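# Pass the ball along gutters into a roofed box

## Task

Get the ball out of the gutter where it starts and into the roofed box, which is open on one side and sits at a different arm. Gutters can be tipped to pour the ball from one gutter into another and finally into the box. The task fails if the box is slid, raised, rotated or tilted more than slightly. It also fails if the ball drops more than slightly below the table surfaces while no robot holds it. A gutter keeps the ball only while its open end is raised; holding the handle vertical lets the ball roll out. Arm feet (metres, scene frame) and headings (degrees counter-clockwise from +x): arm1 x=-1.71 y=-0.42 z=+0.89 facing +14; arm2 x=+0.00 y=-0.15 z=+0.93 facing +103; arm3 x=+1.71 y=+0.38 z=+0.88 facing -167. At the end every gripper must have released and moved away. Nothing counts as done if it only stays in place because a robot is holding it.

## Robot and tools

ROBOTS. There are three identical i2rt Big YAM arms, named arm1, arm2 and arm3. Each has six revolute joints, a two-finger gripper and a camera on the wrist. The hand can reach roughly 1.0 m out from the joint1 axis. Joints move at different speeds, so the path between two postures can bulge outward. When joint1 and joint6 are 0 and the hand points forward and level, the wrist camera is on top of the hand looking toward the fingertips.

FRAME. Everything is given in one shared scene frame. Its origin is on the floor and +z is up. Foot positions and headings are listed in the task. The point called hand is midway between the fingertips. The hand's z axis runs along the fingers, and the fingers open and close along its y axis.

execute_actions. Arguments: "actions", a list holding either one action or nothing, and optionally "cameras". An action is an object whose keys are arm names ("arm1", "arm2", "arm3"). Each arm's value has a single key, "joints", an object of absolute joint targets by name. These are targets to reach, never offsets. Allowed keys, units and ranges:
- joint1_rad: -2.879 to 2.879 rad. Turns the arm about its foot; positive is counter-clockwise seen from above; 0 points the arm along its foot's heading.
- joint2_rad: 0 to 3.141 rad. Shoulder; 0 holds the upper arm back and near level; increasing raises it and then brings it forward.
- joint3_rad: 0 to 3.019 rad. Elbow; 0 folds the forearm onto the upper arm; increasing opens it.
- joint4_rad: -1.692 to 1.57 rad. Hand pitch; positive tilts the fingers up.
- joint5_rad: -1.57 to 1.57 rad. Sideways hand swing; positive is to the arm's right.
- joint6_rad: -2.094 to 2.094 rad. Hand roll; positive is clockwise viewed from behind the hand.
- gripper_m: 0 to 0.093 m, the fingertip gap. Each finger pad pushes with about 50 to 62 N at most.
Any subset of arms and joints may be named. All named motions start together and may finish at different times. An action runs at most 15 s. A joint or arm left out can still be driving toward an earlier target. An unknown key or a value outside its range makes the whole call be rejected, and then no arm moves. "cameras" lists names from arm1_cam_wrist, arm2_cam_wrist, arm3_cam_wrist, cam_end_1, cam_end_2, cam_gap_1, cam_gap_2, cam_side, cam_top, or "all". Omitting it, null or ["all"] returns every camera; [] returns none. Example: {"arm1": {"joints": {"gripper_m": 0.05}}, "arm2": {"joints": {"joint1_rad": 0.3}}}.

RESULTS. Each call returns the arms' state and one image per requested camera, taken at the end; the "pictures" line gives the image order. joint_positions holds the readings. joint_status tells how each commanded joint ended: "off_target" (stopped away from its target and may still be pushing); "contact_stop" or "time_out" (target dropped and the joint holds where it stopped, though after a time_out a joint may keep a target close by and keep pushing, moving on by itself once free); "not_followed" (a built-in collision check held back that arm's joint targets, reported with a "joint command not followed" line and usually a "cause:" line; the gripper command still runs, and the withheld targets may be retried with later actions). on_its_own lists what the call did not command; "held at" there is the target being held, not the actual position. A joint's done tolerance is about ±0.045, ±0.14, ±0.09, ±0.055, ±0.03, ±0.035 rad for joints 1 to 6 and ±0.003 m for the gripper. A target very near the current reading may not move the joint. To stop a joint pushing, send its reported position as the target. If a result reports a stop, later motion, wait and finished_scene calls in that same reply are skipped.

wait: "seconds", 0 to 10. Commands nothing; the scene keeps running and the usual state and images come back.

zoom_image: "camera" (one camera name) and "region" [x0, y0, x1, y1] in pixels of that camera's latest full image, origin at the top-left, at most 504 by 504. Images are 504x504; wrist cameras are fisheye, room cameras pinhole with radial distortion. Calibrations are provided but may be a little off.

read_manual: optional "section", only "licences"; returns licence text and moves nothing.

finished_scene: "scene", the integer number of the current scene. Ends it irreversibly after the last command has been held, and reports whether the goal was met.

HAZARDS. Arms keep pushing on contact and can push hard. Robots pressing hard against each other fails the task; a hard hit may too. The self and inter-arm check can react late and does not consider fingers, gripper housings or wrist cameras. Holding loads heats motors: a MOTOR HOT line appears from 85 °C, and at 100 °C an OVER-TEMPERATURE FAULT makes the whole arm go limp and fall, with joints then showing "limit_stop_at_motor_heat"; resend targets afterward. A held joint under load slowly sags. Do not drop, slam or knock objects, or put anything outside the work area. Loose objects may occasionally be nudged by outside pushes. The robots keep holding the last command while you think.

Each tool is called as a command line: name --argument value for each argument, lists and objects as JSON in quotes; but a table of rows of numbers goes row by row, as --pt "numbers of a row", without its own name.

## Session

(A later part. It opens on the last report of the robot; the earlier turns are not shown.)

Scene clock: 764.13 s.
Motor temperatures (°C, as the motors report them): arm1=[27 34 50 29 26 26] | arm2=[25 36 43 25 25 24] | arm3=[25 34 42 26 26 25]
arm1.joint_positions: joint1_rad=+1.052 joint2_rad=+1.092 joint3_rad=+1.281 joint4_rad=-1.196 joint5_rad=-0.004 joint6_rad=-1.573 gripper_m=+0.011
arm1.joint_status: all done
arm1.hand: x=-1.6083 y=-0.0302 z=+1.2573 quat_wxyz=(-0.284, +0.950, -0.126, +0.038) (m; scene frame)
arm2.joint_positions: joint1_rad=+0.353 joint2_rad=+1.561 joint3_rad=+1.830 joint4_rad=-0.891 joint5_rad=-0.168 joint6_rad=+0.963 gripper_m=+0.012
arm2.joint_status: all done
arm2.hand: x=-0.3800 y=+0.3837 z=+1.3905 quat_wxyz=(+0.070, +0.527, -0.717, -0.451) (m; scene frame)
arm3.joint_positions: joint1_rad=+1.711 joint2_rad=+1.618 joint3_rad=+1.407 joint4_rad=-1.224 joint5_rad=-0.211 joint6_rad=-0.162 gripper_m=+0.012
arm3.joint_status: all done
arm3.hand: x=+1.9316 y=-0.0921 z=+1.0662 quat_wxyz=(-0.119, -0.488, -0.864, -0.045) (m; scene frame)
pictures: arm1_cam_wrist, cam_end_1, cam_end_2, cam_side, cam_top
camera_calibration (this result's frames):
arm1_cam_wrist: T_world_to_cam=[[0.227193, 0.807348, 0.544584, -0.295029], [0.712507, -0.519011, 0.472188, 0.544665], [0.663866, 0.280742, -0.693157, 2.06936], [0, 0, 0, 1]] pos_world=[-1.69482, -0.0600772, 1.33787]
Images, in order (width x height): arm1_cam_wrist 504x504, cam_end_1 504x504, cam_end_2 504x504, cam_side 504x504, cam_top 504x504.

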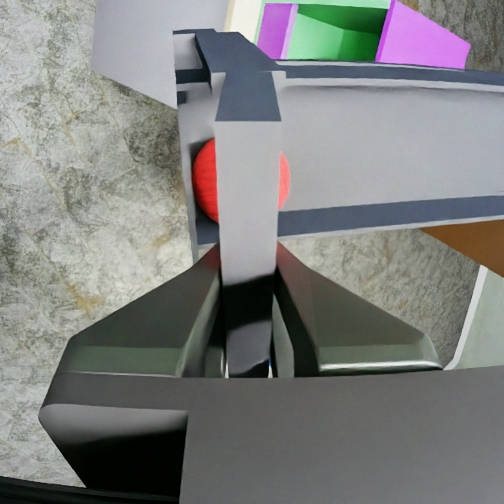

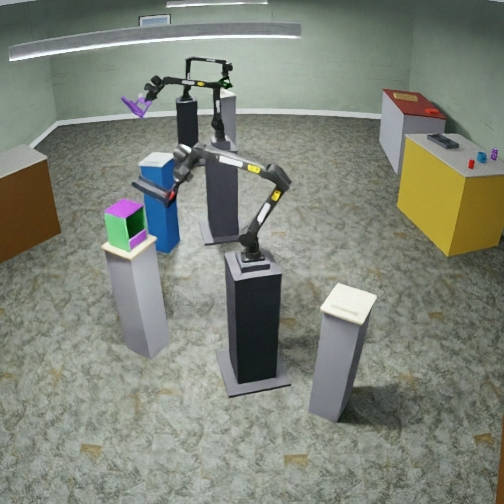

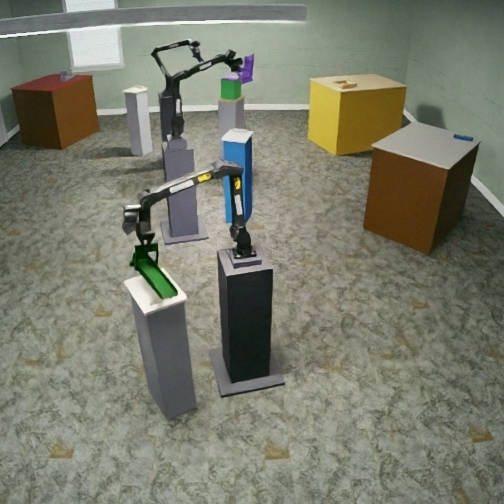

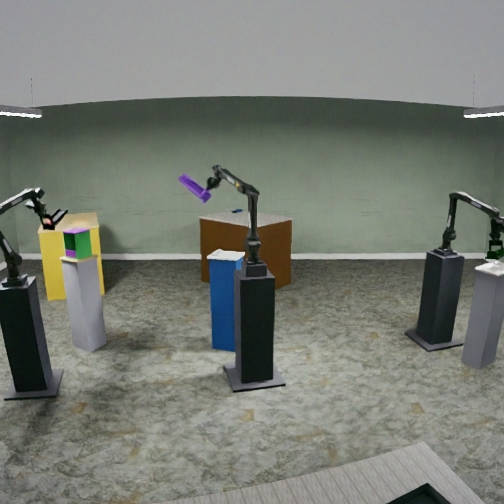

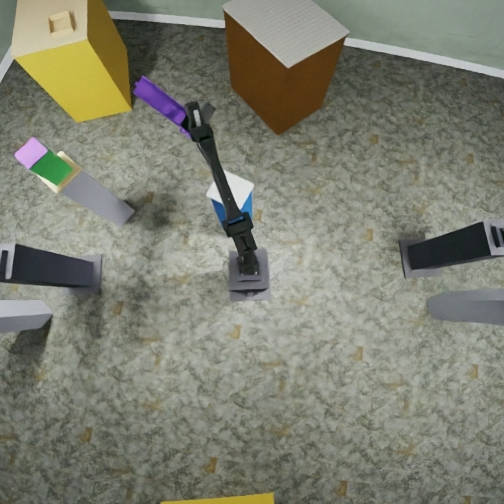

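execute_actions --actions '[]'

Scene clock: 776.67 s.
Motor temperatures (°C, as the motors report them): arm1=[27 32 47 29 26 26] | arm2=[25 35 44 26 25 24] | arm3=[25 34 41 26 26 25]
arm1.joint_positions: joint1_rad=+1.052 joint2_rad=+1.092 joint3_rad=+1.281 joint4_rad=-1.196 joint5_rad=-0.004 joint6_rad=-1.573 gripper_m=+0.011
arm1.joint_status: all done
arm1.hand: x=-1.6082 y=-0.0303 z=+1.2573 quat_wxyz=(-0.284, +0.950, -0.126, +0.038) (m; scene frame)
arm2.joint_positions: joint1_rad=+0.353 joint2_rad=+1.561 joint3_rad=+1.830 joint4_rad=-0.891 joint5_rad=-0.168 joint6_rad=+0.963 gripper_m=+0.012
arm2.joint_status: all done
arm2.hand: x=-0.3800 y=+0.3837 z=+1.3905 quat_wxyz=(+0.070, +0.527, -0.717, -0.451) (m; scene frame)
arm3.joint_positions: joint1_rad=+1.711 joint2_rad=+1.618 joint3_rad=+1.407 joint4_rad=-1.224 joint5_rad=-0.211 joint6_rad=-0.162 gripper_m=+0.012
arm3.joint_status: all done
arm3.hand: x=+1.9316 y=-0.0921 z=+1.0662 quat_wxyz=(-0.119, -0.488, -0.864, -0.045) (m; scene frame)
pictures: arm1_cam_wrist, arm2_cam_wrist, arm3_cam_wrist, cam_end_1, cam_end_2, cam_gap_1, cam_gap_2, cam_side, cam_top
camera_calibration (this result's frames):
arm1_cam_wrist: T_world_to_cam=[[0.227195, 0.807346, 0.544586, -0.29503], [0.712253, -0.519121, 0.472451, 0.543869], [0.664138, 0.280545, -0.692976, 2.06952], [0, 0, 0, 1]] pos_world=[-1.69479, -0.0600695, 1.33785]
arm2_cam_wrist: T_world_to_cam=[[0.695698, -0.0464193, -0.716833, 1.28286], [-0.00744843, -0.998322, 0.0574186, 0.302908], [-0.718296, -0.0346067, -0.694876, 0.830013], [0, 0, 0, 1]] pos_world=[-0.294033, 0.390673, 1.47896]
arm3_cam_wrist: T_world_to_cam=[[-0.836558, -0.510445, -0.19904, 1.78153], [-0.543181, 0.725245, 0.423054, 0.672261], [-0.0715935, 0.462024, -0.883973, 1.25057], [0, 0, 0, 1]] pos_world=[1.94505, -0.155974, 1.17566]
Images, in order (width x height): arm1_cam_wrist 504x504, arm2_cam_wrist 504x504, arm3_cam_wrist 504x504, cam_end_1 504x504, cam_end_2 504x504, cam_gap_1 504x504, cam_gap_2 504x504, cam_side 504x504, cam_top 504x504.

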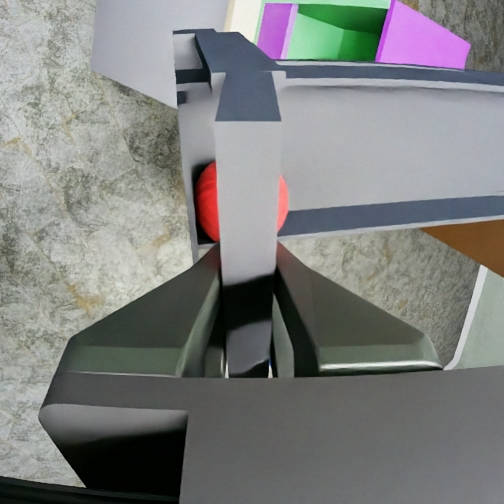

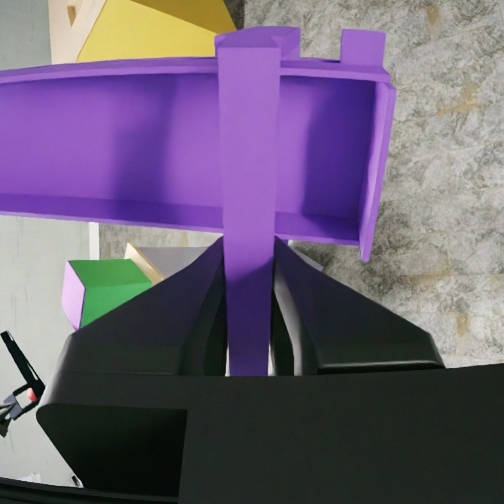

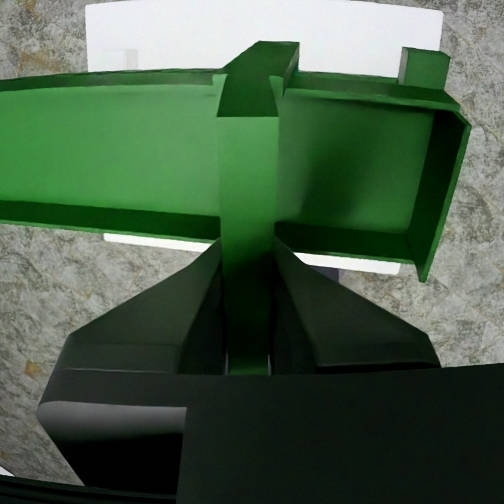

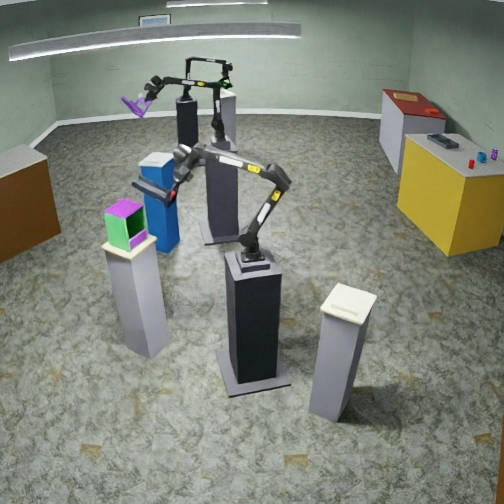

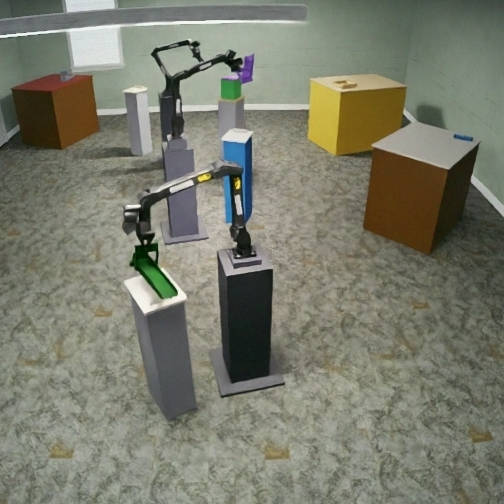

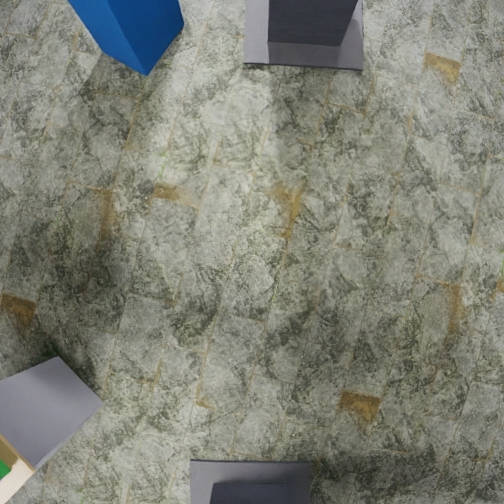

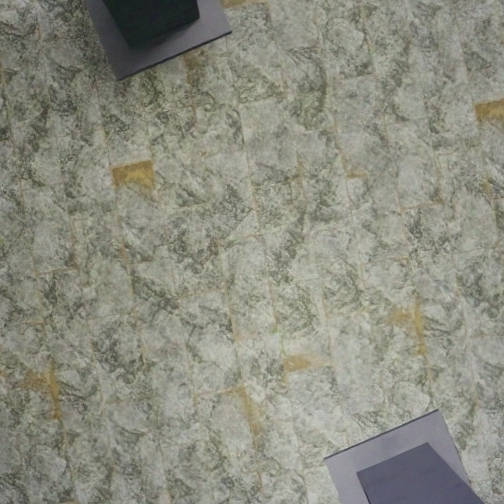

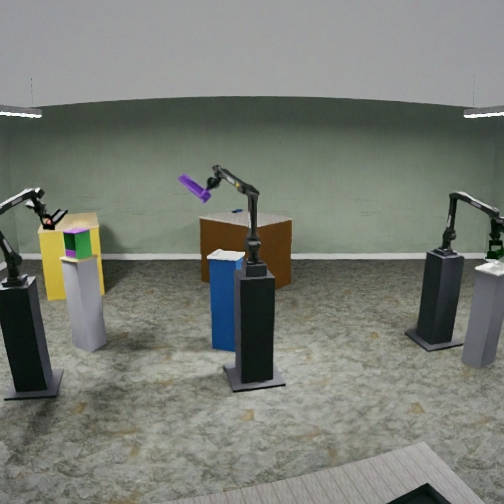

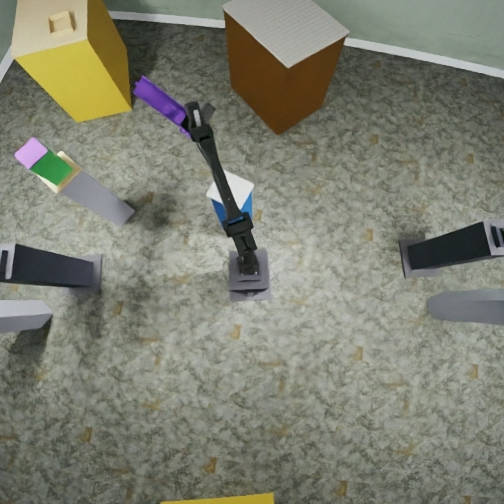

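zoom_image --camera "cam_end_1" --region '[95, 160, 195, 260]'

zoom_image --camera "arm1_cam_wrist" --region '[200, 0, 504, 150]'

zoom_image --camera "cam_side" --region '[15, 180, 115, 280]'

Region (95, 160, 195, 260) of cam_end_1's 504x504 image, scaled by 5.040, with more detail than that image has.

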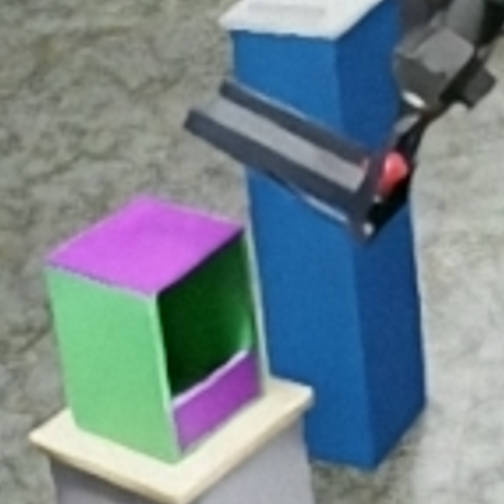

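Region (200, 0, 504, 150) of arm1_cam_wrist's 504x504 image, scaled by 1.658, with more detail than that image has; it fills the top 249 rows of this view, and the rest is white.

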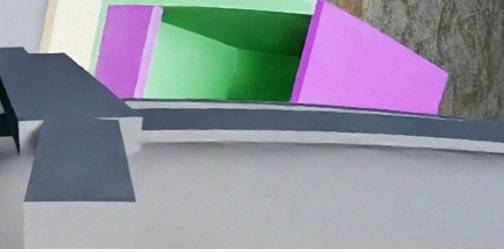

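Region (15, 180, 115, 280) of cam_side's 504x504 image, scaled by 5.040, with more detail than that image has.

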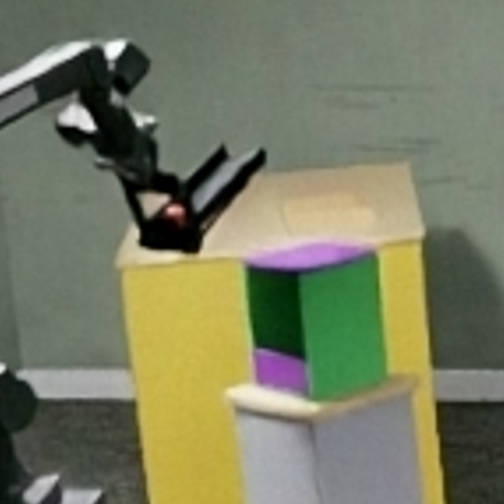

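execute_actions --actions '[{"arm1": {"joints": {"joint2_rad": 1.27, "joint4_rad": -1.29}}, "arm3": {"joints": {"joint2_rad": 1.79}}}]' --cameras '["arm1_cam_wrist", "arm3_cam_wrist", "cam_end_1", "cam_end_2", "cam_side", "cam_top", "arm2_cam_wrist"]'

Scene clock: 897.83 s.
Motor temperatures (°C, as the motors report them): arm1=[27 30 45 29 26 26] | arm2=[25 34 45 26 25 24] | arm3=[25 34 39 26 26 25]
arm1.joint_positions: joint1_rad=+1.052 joint2_rad=+1.300 joint3_rad=+1.272 joint4_rad=-1.289 joint5_rad=-0.004 joint6_rad=-1.573 gripper_m=+0.011
arm1.joint_status: all done
arm1.hand: x=-1.6036 y=-0.0143 z=+1.1604 quat_wxyz=(-0.133, +0.982, -0.130, +0.018) (m; scene frame)
arm2.joint_positions: joint1_rad=+0.353 joint2_rad=+1.561 joint3_rad=+1.830 joint4_rad=-0.891 joint5_rad=-0.168 joint6_rad=+0.963 gripper_m=+0.012
arm2.joint_status: not commanded
arm2.hand: x=-0.3800 y=+0.3837 z=+1.3905 quat_wxyz=(+0.070, +0.527, -0.717, -0.451) (m; scene frame)
arm3.joint_positions: joint1_rad=+1.707 joint2_rad=+1.799 joint3_rad=+1.409 joint4_rad=-1.222 joint5_rad=-0.212 joint6_rad=-0.163 gripper_m=+0.012
arm3.joint_status: all done
arm3.hand: x=+1.9315 y=-0.0952 z=+0.9774 quat_wxyz=(-0.051, -0.498, -0.860, -0.100) (m; scene frame)
pictures: arm1_cam_wrist, arm2_cam_wrist, arm3_cam_wrist, cam_end_1, cam_end_2, cam_side, cam_top
camera_calibration (this result's frames):
arm1_cam_wrist: T_world_to_cam=[[0.261264, 0.928952, 0.262279, 0.127733], [0.753972, -0.366057, 0.545463, 0.579], [0.602717, 0.0552414, -0.79604, 2.0127], [0, 0, 0, 1]] pos_world=[-1.68301, -0.0178957, 1.25287]
arm2_cam_wrist: T_world_to_cam=[[0.695698, -0.0464193, -0.716833, 1.28286], [-0.00744843, -0.998322, 0.0574186, 0.302908], [-0.718296, -0.0346067, -0.694876, 0.830013], [0, 0, 0, 1]] pos_world=[-0.294033, 0.390673, 1.47896]
arm3_cam_wrist: T_world_to_cam=[[-0.850966, -0.473127, -0.228051, 1.8219], [-0.510747, 0.644209, 0.569327, 0.498692], [-0.122451, 0.600954, -0.789848, 1.19287], [0, 0, 0, 1]] pos_world=[1.95115, -0.176131, 1.07375]
Images, in order (width x height): arm1_cam_wrist 504x504, arm2_cam_wrist 504x504, arm3_cam_wrist 504x504, cam_end_1 504x504, cam_end_2 504x504, cam_side 504x504, cam_top 504x504.

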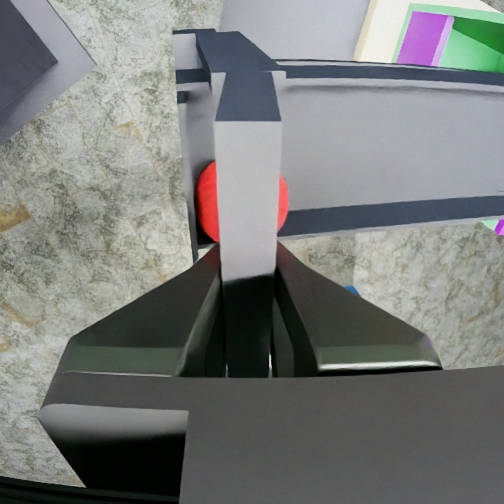

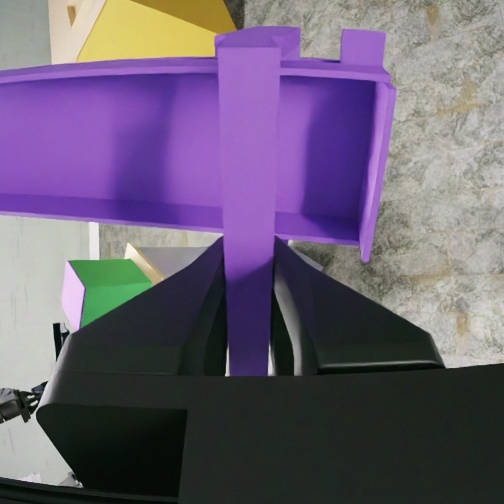

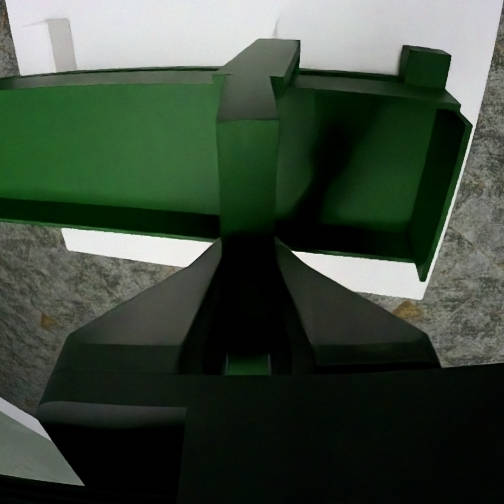

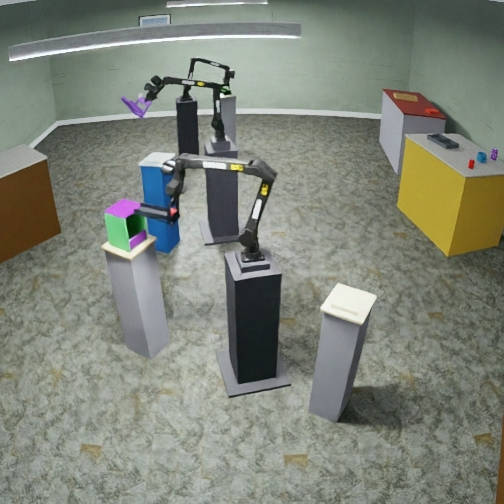

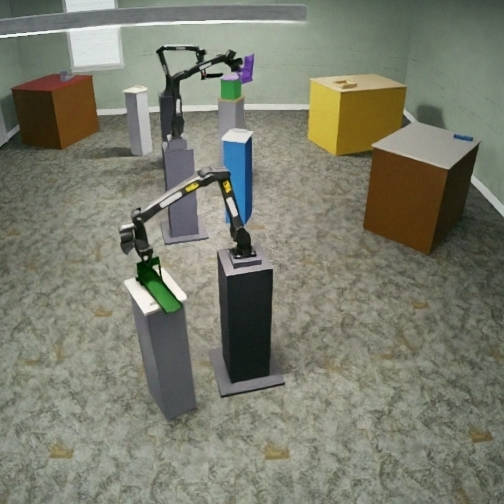

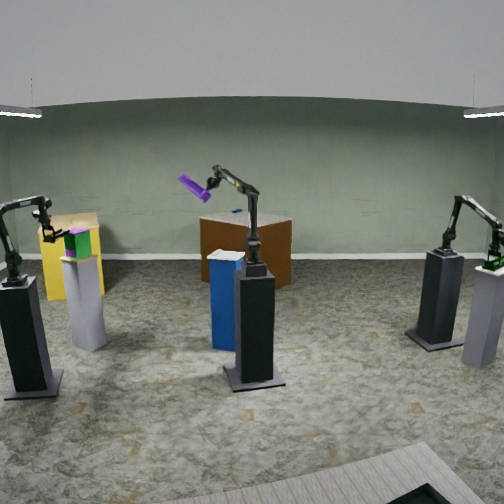

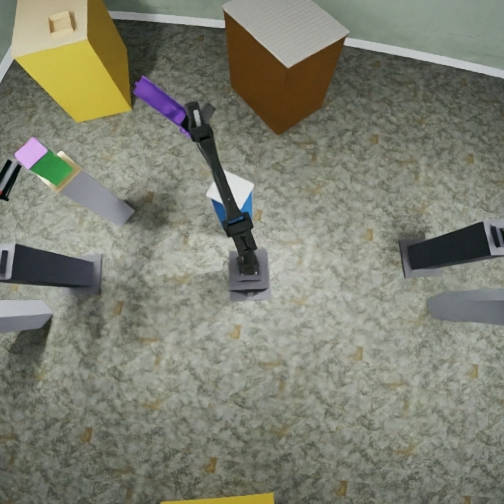

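zoom_image --camera "cam_end_1" --region '[100, 185, 180, 265]'

zoom_image --camera "cam_top" --region '[0, 130, 80, 210]'

zoom_image --camera "cam_side" --region '[30, 200, 110, 280]'

zoom_image --camera "arm2_cam_wrist" --region '[0, 240, 180, 420]'

Region (100, 185, 180, 265) of cam_end_1's 504x504 image, scaled by 6.300, with more detail than that image has.

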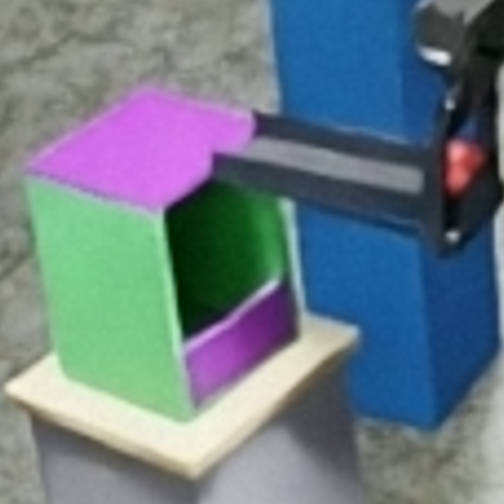

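Region (0, 130, 80, 210) of cam_top's 504x504 image, scaled by 6.300, with more detail than that image has.

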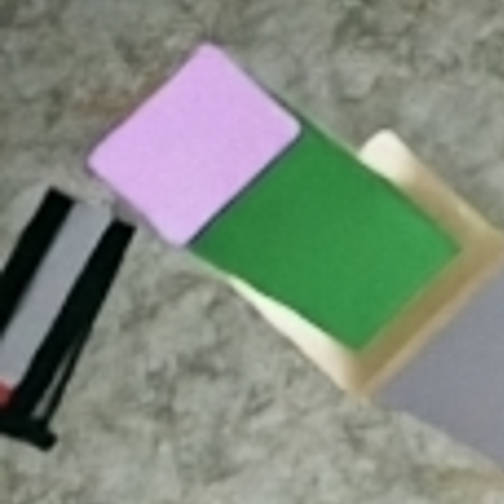

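Region (30, 200, 110, 280) of cam_side's 504x504 image, scaled by 6.300, with more detail than that image has.

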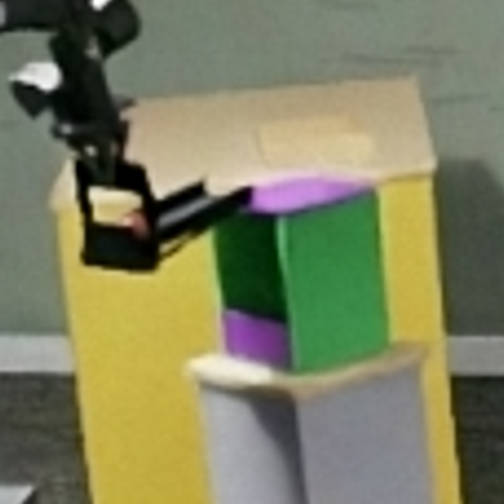

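Region (0, 240, 180, 420) of arm2_cam_wrist's 504x504 image, scaled by 2.800, with more detail than that image has.

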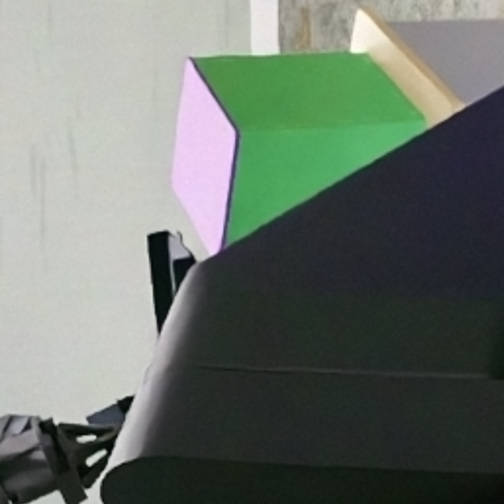

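execute_actions --actions '[{"arm1": {"joints": {"joint2_rad": 1.465}}, "arm3": {"joints": {"gripper_m": 0.045}}}]' --cameras '["arm1_cam_wrist", "cam_end_1", "cam_top", "cam_side"]'

Scene clock: 966.67 s.
Motor temperatures (°C, as the motors report them): arm1=[27 30 45 29 26 26] | arm2=[25 34 46 26 25 24] | arm3=[25 34 38 26 26 25]
arm1.joint_positions: joint1_rad=+1.052 joint2_rad=+1.499 joint3_rad=+1.272 joint4_rad=-1.289 joint5_rad=-0.004 joint6_rad=-1.573 gripper_m=+0.011
arm1.joint_status: all done
arm1.hand: x=-1.5981 y=+0.0049 z=+1.0775 quat_wxyz=(-0.035, +0.991, -0.132, +0.004) (m; scene frame)
arm2.joint_positions: joint1_rad=+0.353 joint2_rad=+1.561 joint3_rad=+1.830 joint4_rad=-0.891 joint5_rad=-0.168 joint6_rad=+0.963 gripper_m=+0.012
arm2.joint_status: not commanded
arm2.hand: x=-0.3800 y=+0.3837 z=+1.3905 quat_wxyz=(+0.070, +0.527, -0.717, -0.451) (m; scene frame)
arm3.joint_positions: joint1_rad=+1.707 joint2_rad=+1.796 joint3_rad=+1.409 joint4_rad=-1.222 joint5_rad=-0.212 joint6_rad=-0.163 gripper_m=+0.045
arm3.joint_status: all done
arm3.hand: x=+1.9315 y=-0.0953 z=+0.9791 quat_wxyz=(-0.052, -0.498, -0.860, -0.099) (m; scene frame)
pictures: arm1_cam_wrist, cam_end_1, cam_side, cam_top
camera_calibration (this result's frames):
arm1_cam_wrist: T_world_to_cam=[[0.270425, 0.960462, 0.0662101, 0.356027], [0.783112, -0.259452, 0.565173, 0.65192], [0.560005, -0.100987, -0.822311, 1.90316], [0, 0, 0, 1]] pos_world=[-1.67258, 0.0193865, 1.17297]
Images, in order (width x height): arm1_cam_wrist 504x504, cam_end_1 504x504, cam_side 504x504, cam_top 504x504.

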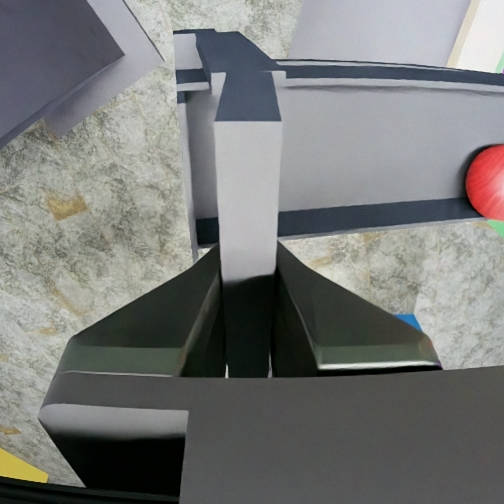

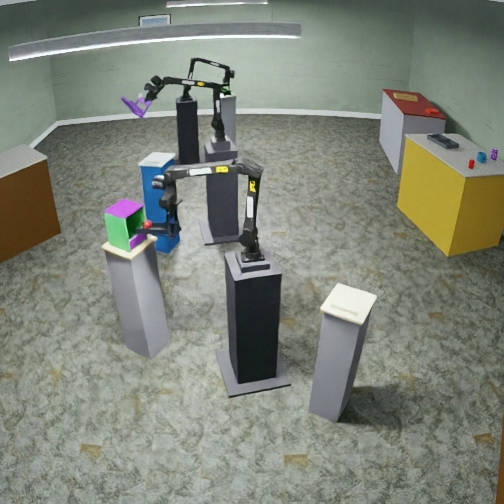

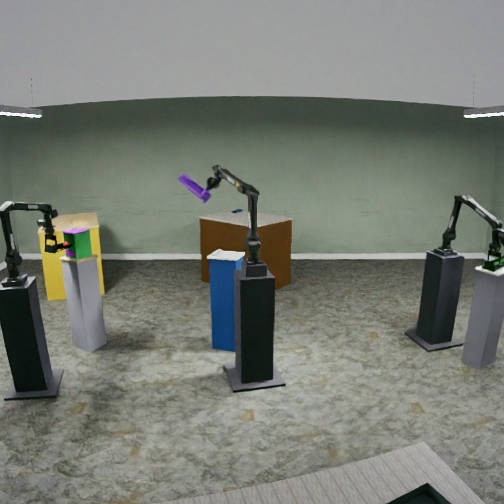

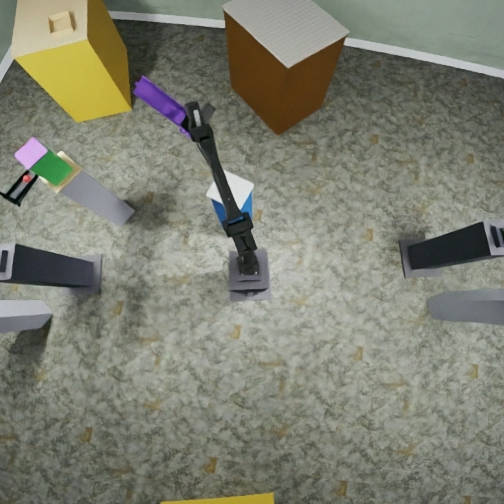

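Ball is rolling toward the box. Check result.

execute_actions --actions '[]' --cameras '["arm1_cam_wrist", "cam_end_1", "cam_top", "cam_side", "cam_end_2"]'

zoom_image --camera "cam_end_1" --region '[100, 185, 180, 265]'

zoom_image --camera "cam_top" --region '[0, 130, 80, 210]'

zoom_image --camera "cam_side" --region '[30, 200, 110, 280]'

Scene clock: 969.93 s.
Motor temperatures (°C, as the motors report them): arm1=[27 30 45 29 26 26] | arm2=[25 34 46 26 25 24] | arm3=[25 34 38 26 26 25]
arm1.joint_positions: joint1_rad=+1.052 joint2_rad=+1.498 joint3_rad=+1.272 joint4_rad=-1.289 joint5_rad=-0.003 joint6_rad=-1.573 gripper_m=+0.011
arm1.joint_status: all done
arm1.hand: x=-1.5981 y=+0.0048 z=+1.0776 quat_wxyz=(-0.035, +0.991, -0.132, +0.004) (m; scene frame)
arm2.joint_positions: joint1_rad=+0.353 joint2_rad=+1.561 joint3_rad=+1.830 joint4_rad=-0.891 joint5_rad=-0.168 joint6_rad=+0.963 gripper_m=+0.012
arm2.joint_status: not commanded
arm2.hand: x=-0.3800 y=+0.3837 z=+1.3905 quat_wxyz=(+0.070, +0.527, -0.717, -0.451) (m; scene frame)
arm3.joint_positions: joint1_rad=+1.707 joint2_rad=+1.796 joint3_rad=+1.409 joint4_rad=-1.222 joint5_rad=-0.212 joint6_rad=-0.163 gripper_m=+0.045
arm3.joint_status: all done
arm3.hand: x=+1.9315 y=-0.0953 z=+0.9791 quat_wxyz=(-0.052, -0.498, -0.860, -0.099) (m; scene frame)
pictures: arm1_cam_wrist, cam_end_1, cam_end_2, cam_side, cam_top
camera_calibration (this result's frames):
arm1_cam_wrist: T_world_to_cam=[[0.270419, 0.960437, 0.0665935, 0.355615], [0.782841, -0.259624, 0.56547, 0.651022], [0.560387, -0.100782, -0.822076, 1.90361], [0, 0, 0, 1]] pos_world=[-1.67257, 0.0193243, 1.1731]
Images, in order (width x height): arm1_cam_wrist 504x504, cam_end_1 504x504, cam_end_2 504x504, cam_side 504x504, cam_top 504x504.

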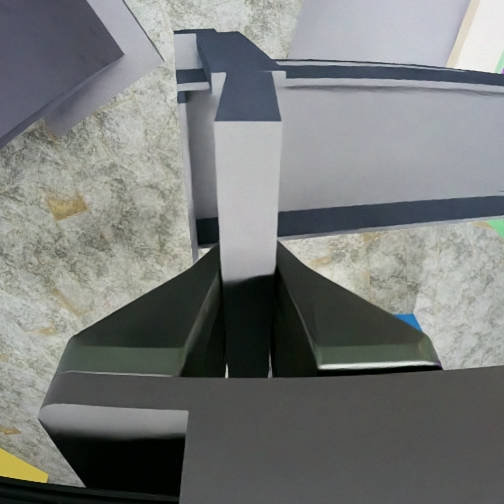

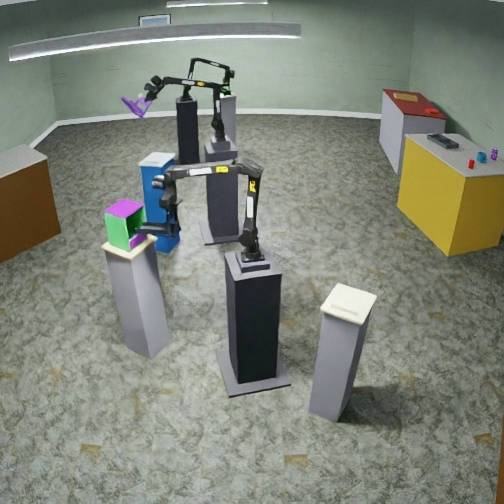

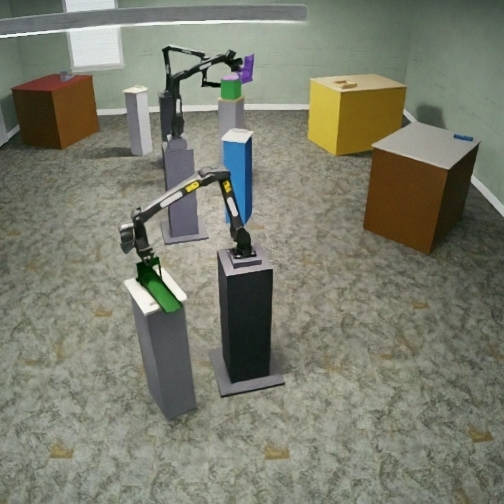

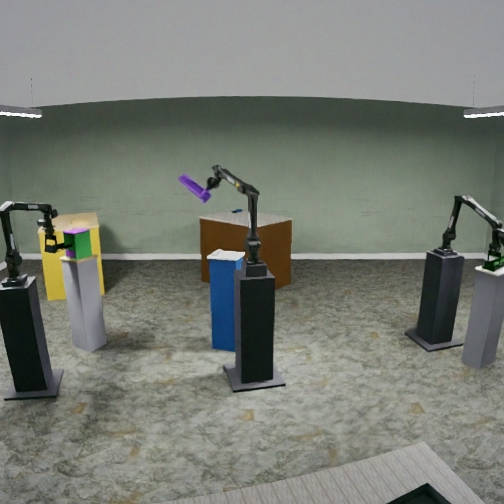

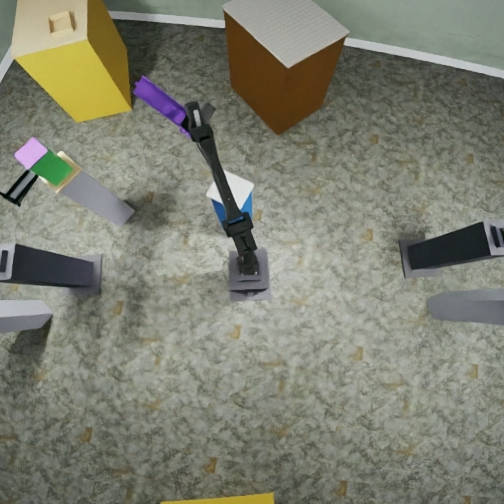

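Region (100, 185, 180, 265) of cam_end_1's 504x504 image, scaled by 6.300, with more detail than that image has.

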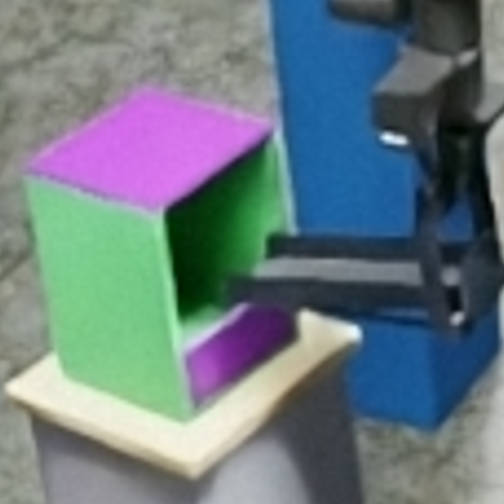

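Region (0, 130, 80, 210) of cam_top's 504x504 image, scaled by 6.300, with more detail than that image has.

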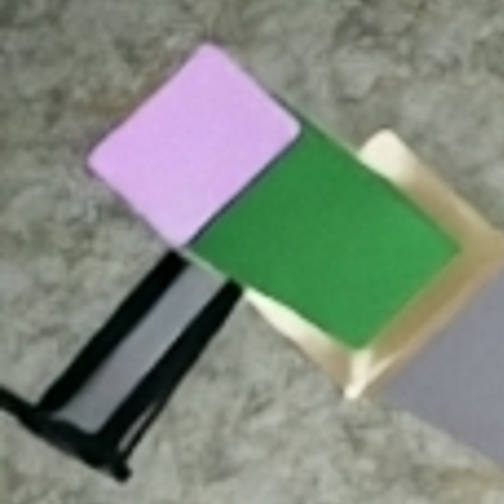

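Region (30, 200, 110, 280) of cam_side's 504x504 image, scaled by 6.300, with more detail than that image has.

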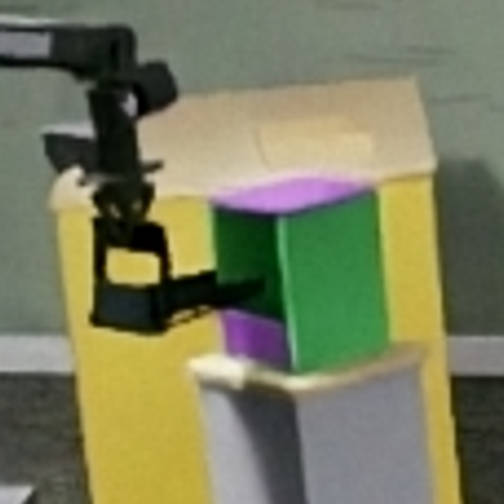

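execute_actions --actions '[{"arm1": {"joints": {"joint1_rad": -2.239, "joint2_rad": 1.40, "joint4_rad": -1.45, "joint5_rad": 0.22, "joint6_rad": 0.13}}, "arm2": {"joints": {"joint1_rad": 0.072, "joint3_rad": 1.19, "joint4_rad": -0.855, "joint6_rad": 0.572}}, "arm3": {"joints": {"joint2_rad": 1.42}}}]' --cameras '["arm1_cam_wrist", "arm2_cam_wrist", "cam_end_1", "cam_end_2", "cam_top", "cam_side"]'

Scene clock: 1046.63 s.
Motor temperatures (°C, as the motors report them): arm1=[27 30 44 29 26 26] | arm2=[25 34 46 26 25 24] | arm3=[25 34 37 26 26 25]
arm1.joint_positions: joint1_rad=-2.245 joint2_rad=+1.416 joint3_rad=+1.272 joint4_rad=-1.442 joint5_rad=+0.217 joint6_rad=+0.114 gripper_m=+0.011
arm1.joint_status: all done
arm1.hand: x=-1.9165 y=-0.7813 z=+1.1000 quat_wxyz=(+0.097, -0.863, -0.493, +0.051) (m; scene frame)
arm2.joint_positions: joint1_rad=+0.068 joint2_rad=+1.561 joint3_rad=+1.171 joint4_rad=-0.870 joint5_rad=-0.167 joint6_rad=+0.586 gripper_m=+0.012
arm2.joint_status: all done
arm2.hand: x=-0.1752 y=+0.3317 z=+1.0549 quat_wxyz=(+0.028, +0.597, -0.784, -0.167) (m; scene frame)
arm3.joint_positions: joint1_rad=+1.707 joint2_rad=+1.413 joint3_rad=+1.409 joint4_rad=-1.222 joint5_rad=-0.212 joint6_rad=-0.163 gripper_m=+0.045
arm3.joint_status: all done
arm3.hand: x=+1.9220 y=-0.0748 z=+1.1664 quat_wxyz=(-0.198, -0.474, -0.858, +0.022) (m; scene frame)
pictures: arm1_cam_wrist, arm2_cam_wrist, cam_end_1, cam_end_2, cam_side, cam_top
camera_calibration (this result's frames):
arm1_cam_wrist: T_world_to_cam=[[-0.83696, 0.50403, 0.213196, -1.4449], [0.527533, 0.63938, 0.559377, 0.903304], [0.145629, 0.580644, -0.801027, 1.73559], [0, 0, 0, 1]] pos_world=[-1.9386, -0.85704, 1.19301]
arm2_cam_wrist: T_world_to_cam=[[0.92792, -0.235972, -0.288586, 0.54922], [-0.0881735, -0.891112, 0.445134, -0.186912], [-0.362202, -0.387603, -0.847687, 1.08281], [0, 0, 0, 1]] pos_world=[-0.133916, 0.382742, 1.15958]
Images, in order (width x height): arm1_cam_wrist 504x504, arm2_cam_wrist 504x504, cam_end_1 504x504, cam_end_2 504x504, cam_side 504x504, cam_top 504x504.

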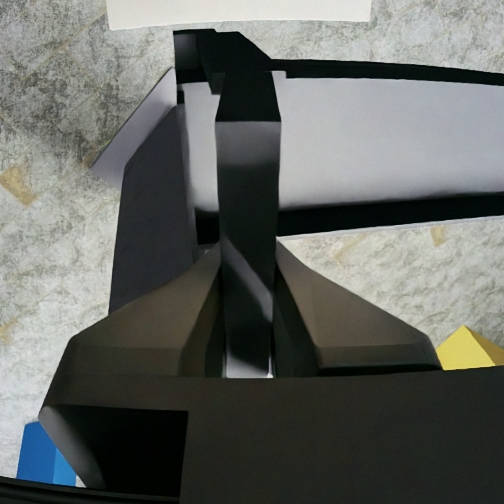

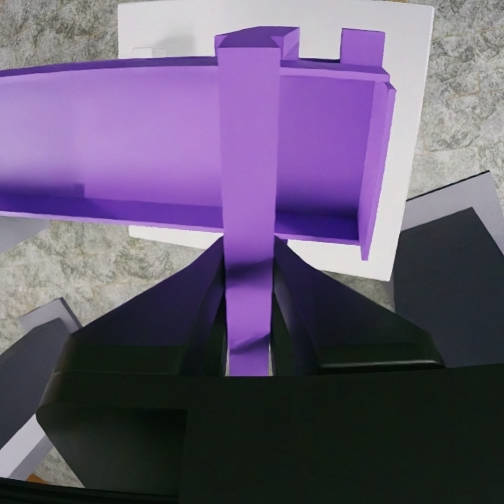

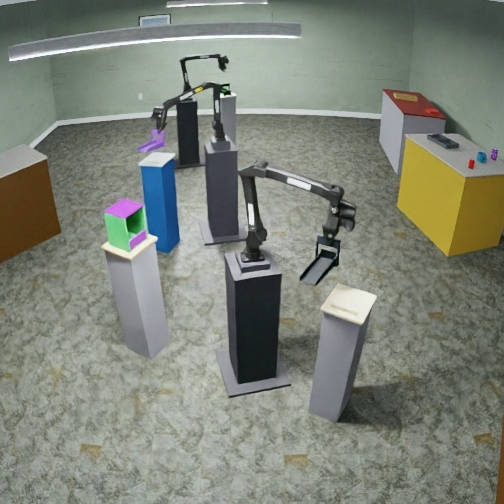

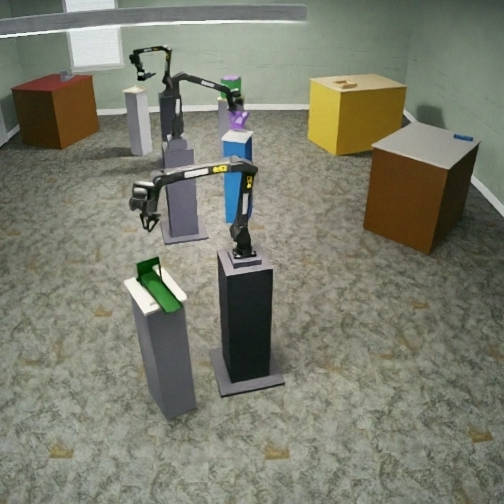

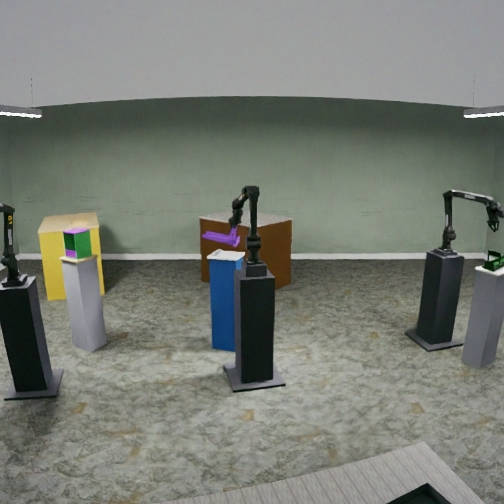

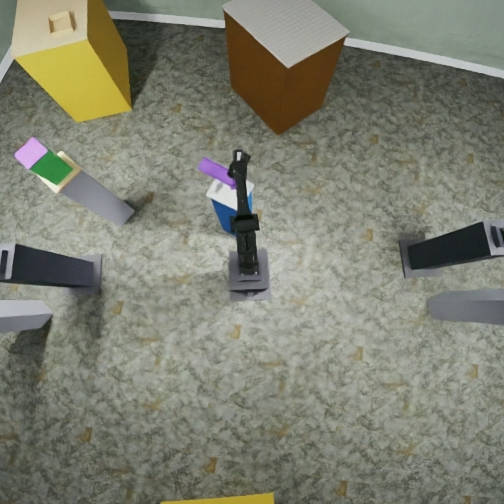

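zoom_image --camera "cam_end_1" --region '[100, 185, 180, 265]'

zoom_image --camera "cam_end_1" --region '[285, 225, 395, 335]'

Region (100, 185, 180, 265) of cam_end_1's 504x504 image, scaled by 6.300, with more detail than that image has.

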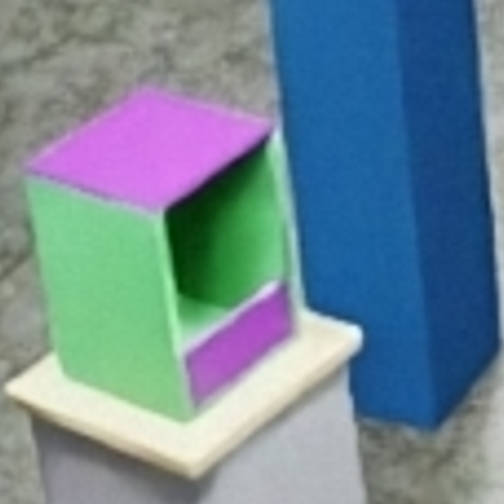

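Region (285, 225, 395, 335) of cam_end_1's 504x504 image, scaled by 4.582, with more detail than that image has.

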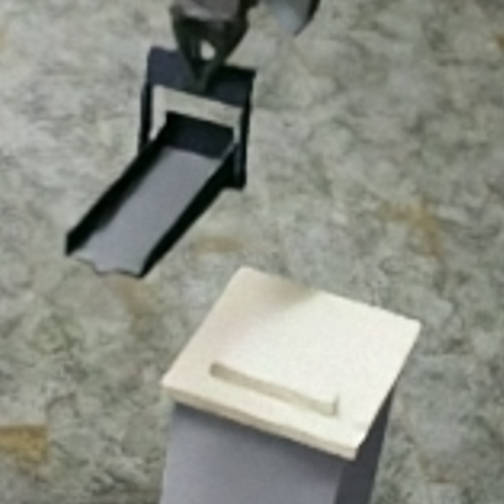

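execute_actions --actions '[{"arm1": {"joints": {"joint2_rad": 1.925, "joint3_rad": 1.655, "joint4_rad": -1.255}}, "arm2": {"joints": {"joint2_rad": 1.72}}}]' --cameras '["arm1_cam_wrist", "arm2_cam_wrist", "cam_end_1", "cam_side"]'

Scene clock: 1059.50 s.
Motor temperatures (°C, as the motors report them): arm1=[27 30 45 29 26 26] | arm2=[25 34 45 26 25 24] | arm3=[25 33 38 26 26 25]
arm1.joint_positions: joint1_rad=-2.238 joint2_rad=+1.952 joint3_rad=+1.615 joint4_rad=-1.257 joint5_rad=+0.221 joint6_rad=+0.118 gripper_m=+0.011
arm1.joint_status: all done
arm1.hand: x=-1.9845 y=-0.9416 z=+0.9676 quat_wxyz=(+0.100, -0.862, -0.495, +0.050) (m; scene frame)
arm2.joint_positions: joint1_rad=+0.067 joint2_rad=+1.732 joint3_rad=+1.171 joint4_rad=-0.865 joint5_rad=-0.169 joint6_rad=+0.585 gripper_m=+0.012
arm2.joint_status: all done
arm2.hand: x=-0.1732 y=+0.3257 z=+0.9715 quat_wxyz=(+0.057, +0.597, -0.795, -0.091) (m; scene frame)
arm3.joint_positions: joint1_rad=+1.707 joint2_rad=+1.413 joint3_rad=+1.409 joint4_rad=-1.222 joint5_rad=-0.212 joint6_rad=-0.163 gripper_m=+0.045
arm3.joint_status: not commanded
arm3.hand: x=+1.9220 y=-0.0748 z=+1.1664 quat_wxyz=(-0.198, -0.474, -0.858, +0.022) (m; scene frame)
pictures: arm1_cam_wrist, arm2_cam_wrist, cam_end_1, cam_side
camera_calibration (this result's frames):
arm1_cam_wrist: T_world_to_cam=[[-0.838642, 0.499484, 0.217245, -1.40437], [0.52559, 0.637419, 0.563429, 1.10617], [0.142948, 0.586697, -0.79709, 1.72909], [0, 0, 0, 1]] pos_world=[-2.00633, -1.01809, 1.06008]
arm2_cam_wrist: T_world_to_cam=[[0.939527, -0.274657, -0.204578, 0.45489], [-0.111396, -0.809952, 0.575821, -0.312333], [-0.323851, -0.51821, -0.791567, 1.00514], [0, 0, 0, 1]] pos_world=[-0.136659, 0.392836, 1.06854]
Images, in order (width x height): arm1_cam_wrist 504x504, arm2_cam_wrist 504x504, cam_end_1 504x504, cam_side 504x504.

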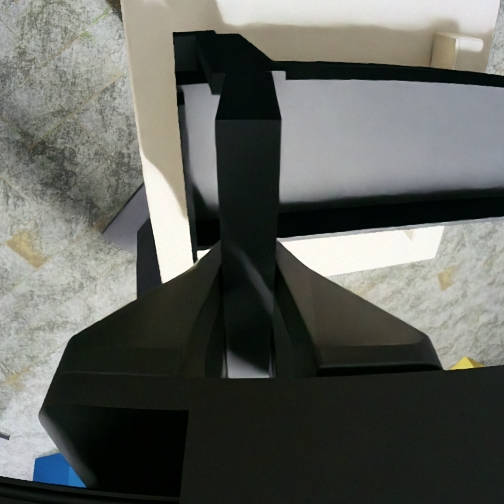

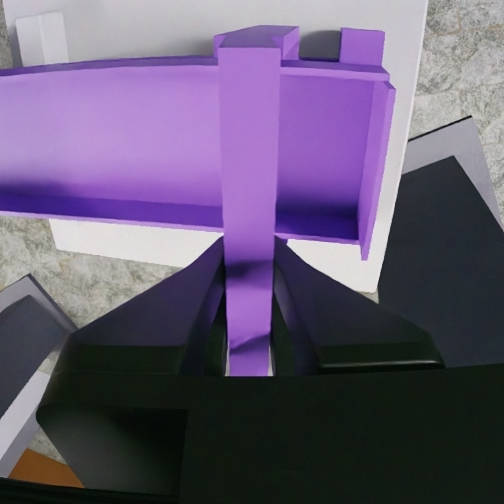

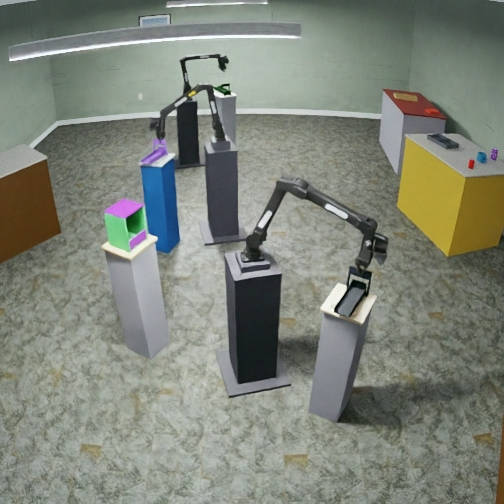

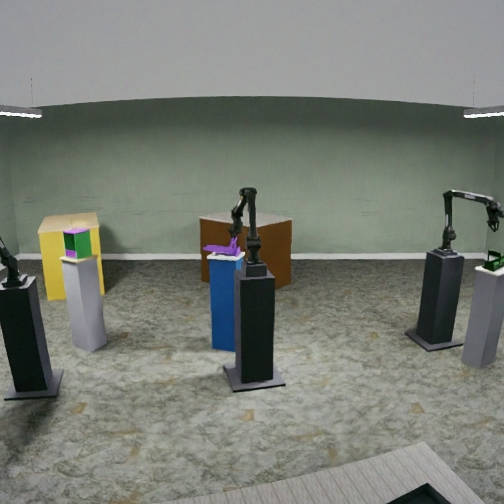

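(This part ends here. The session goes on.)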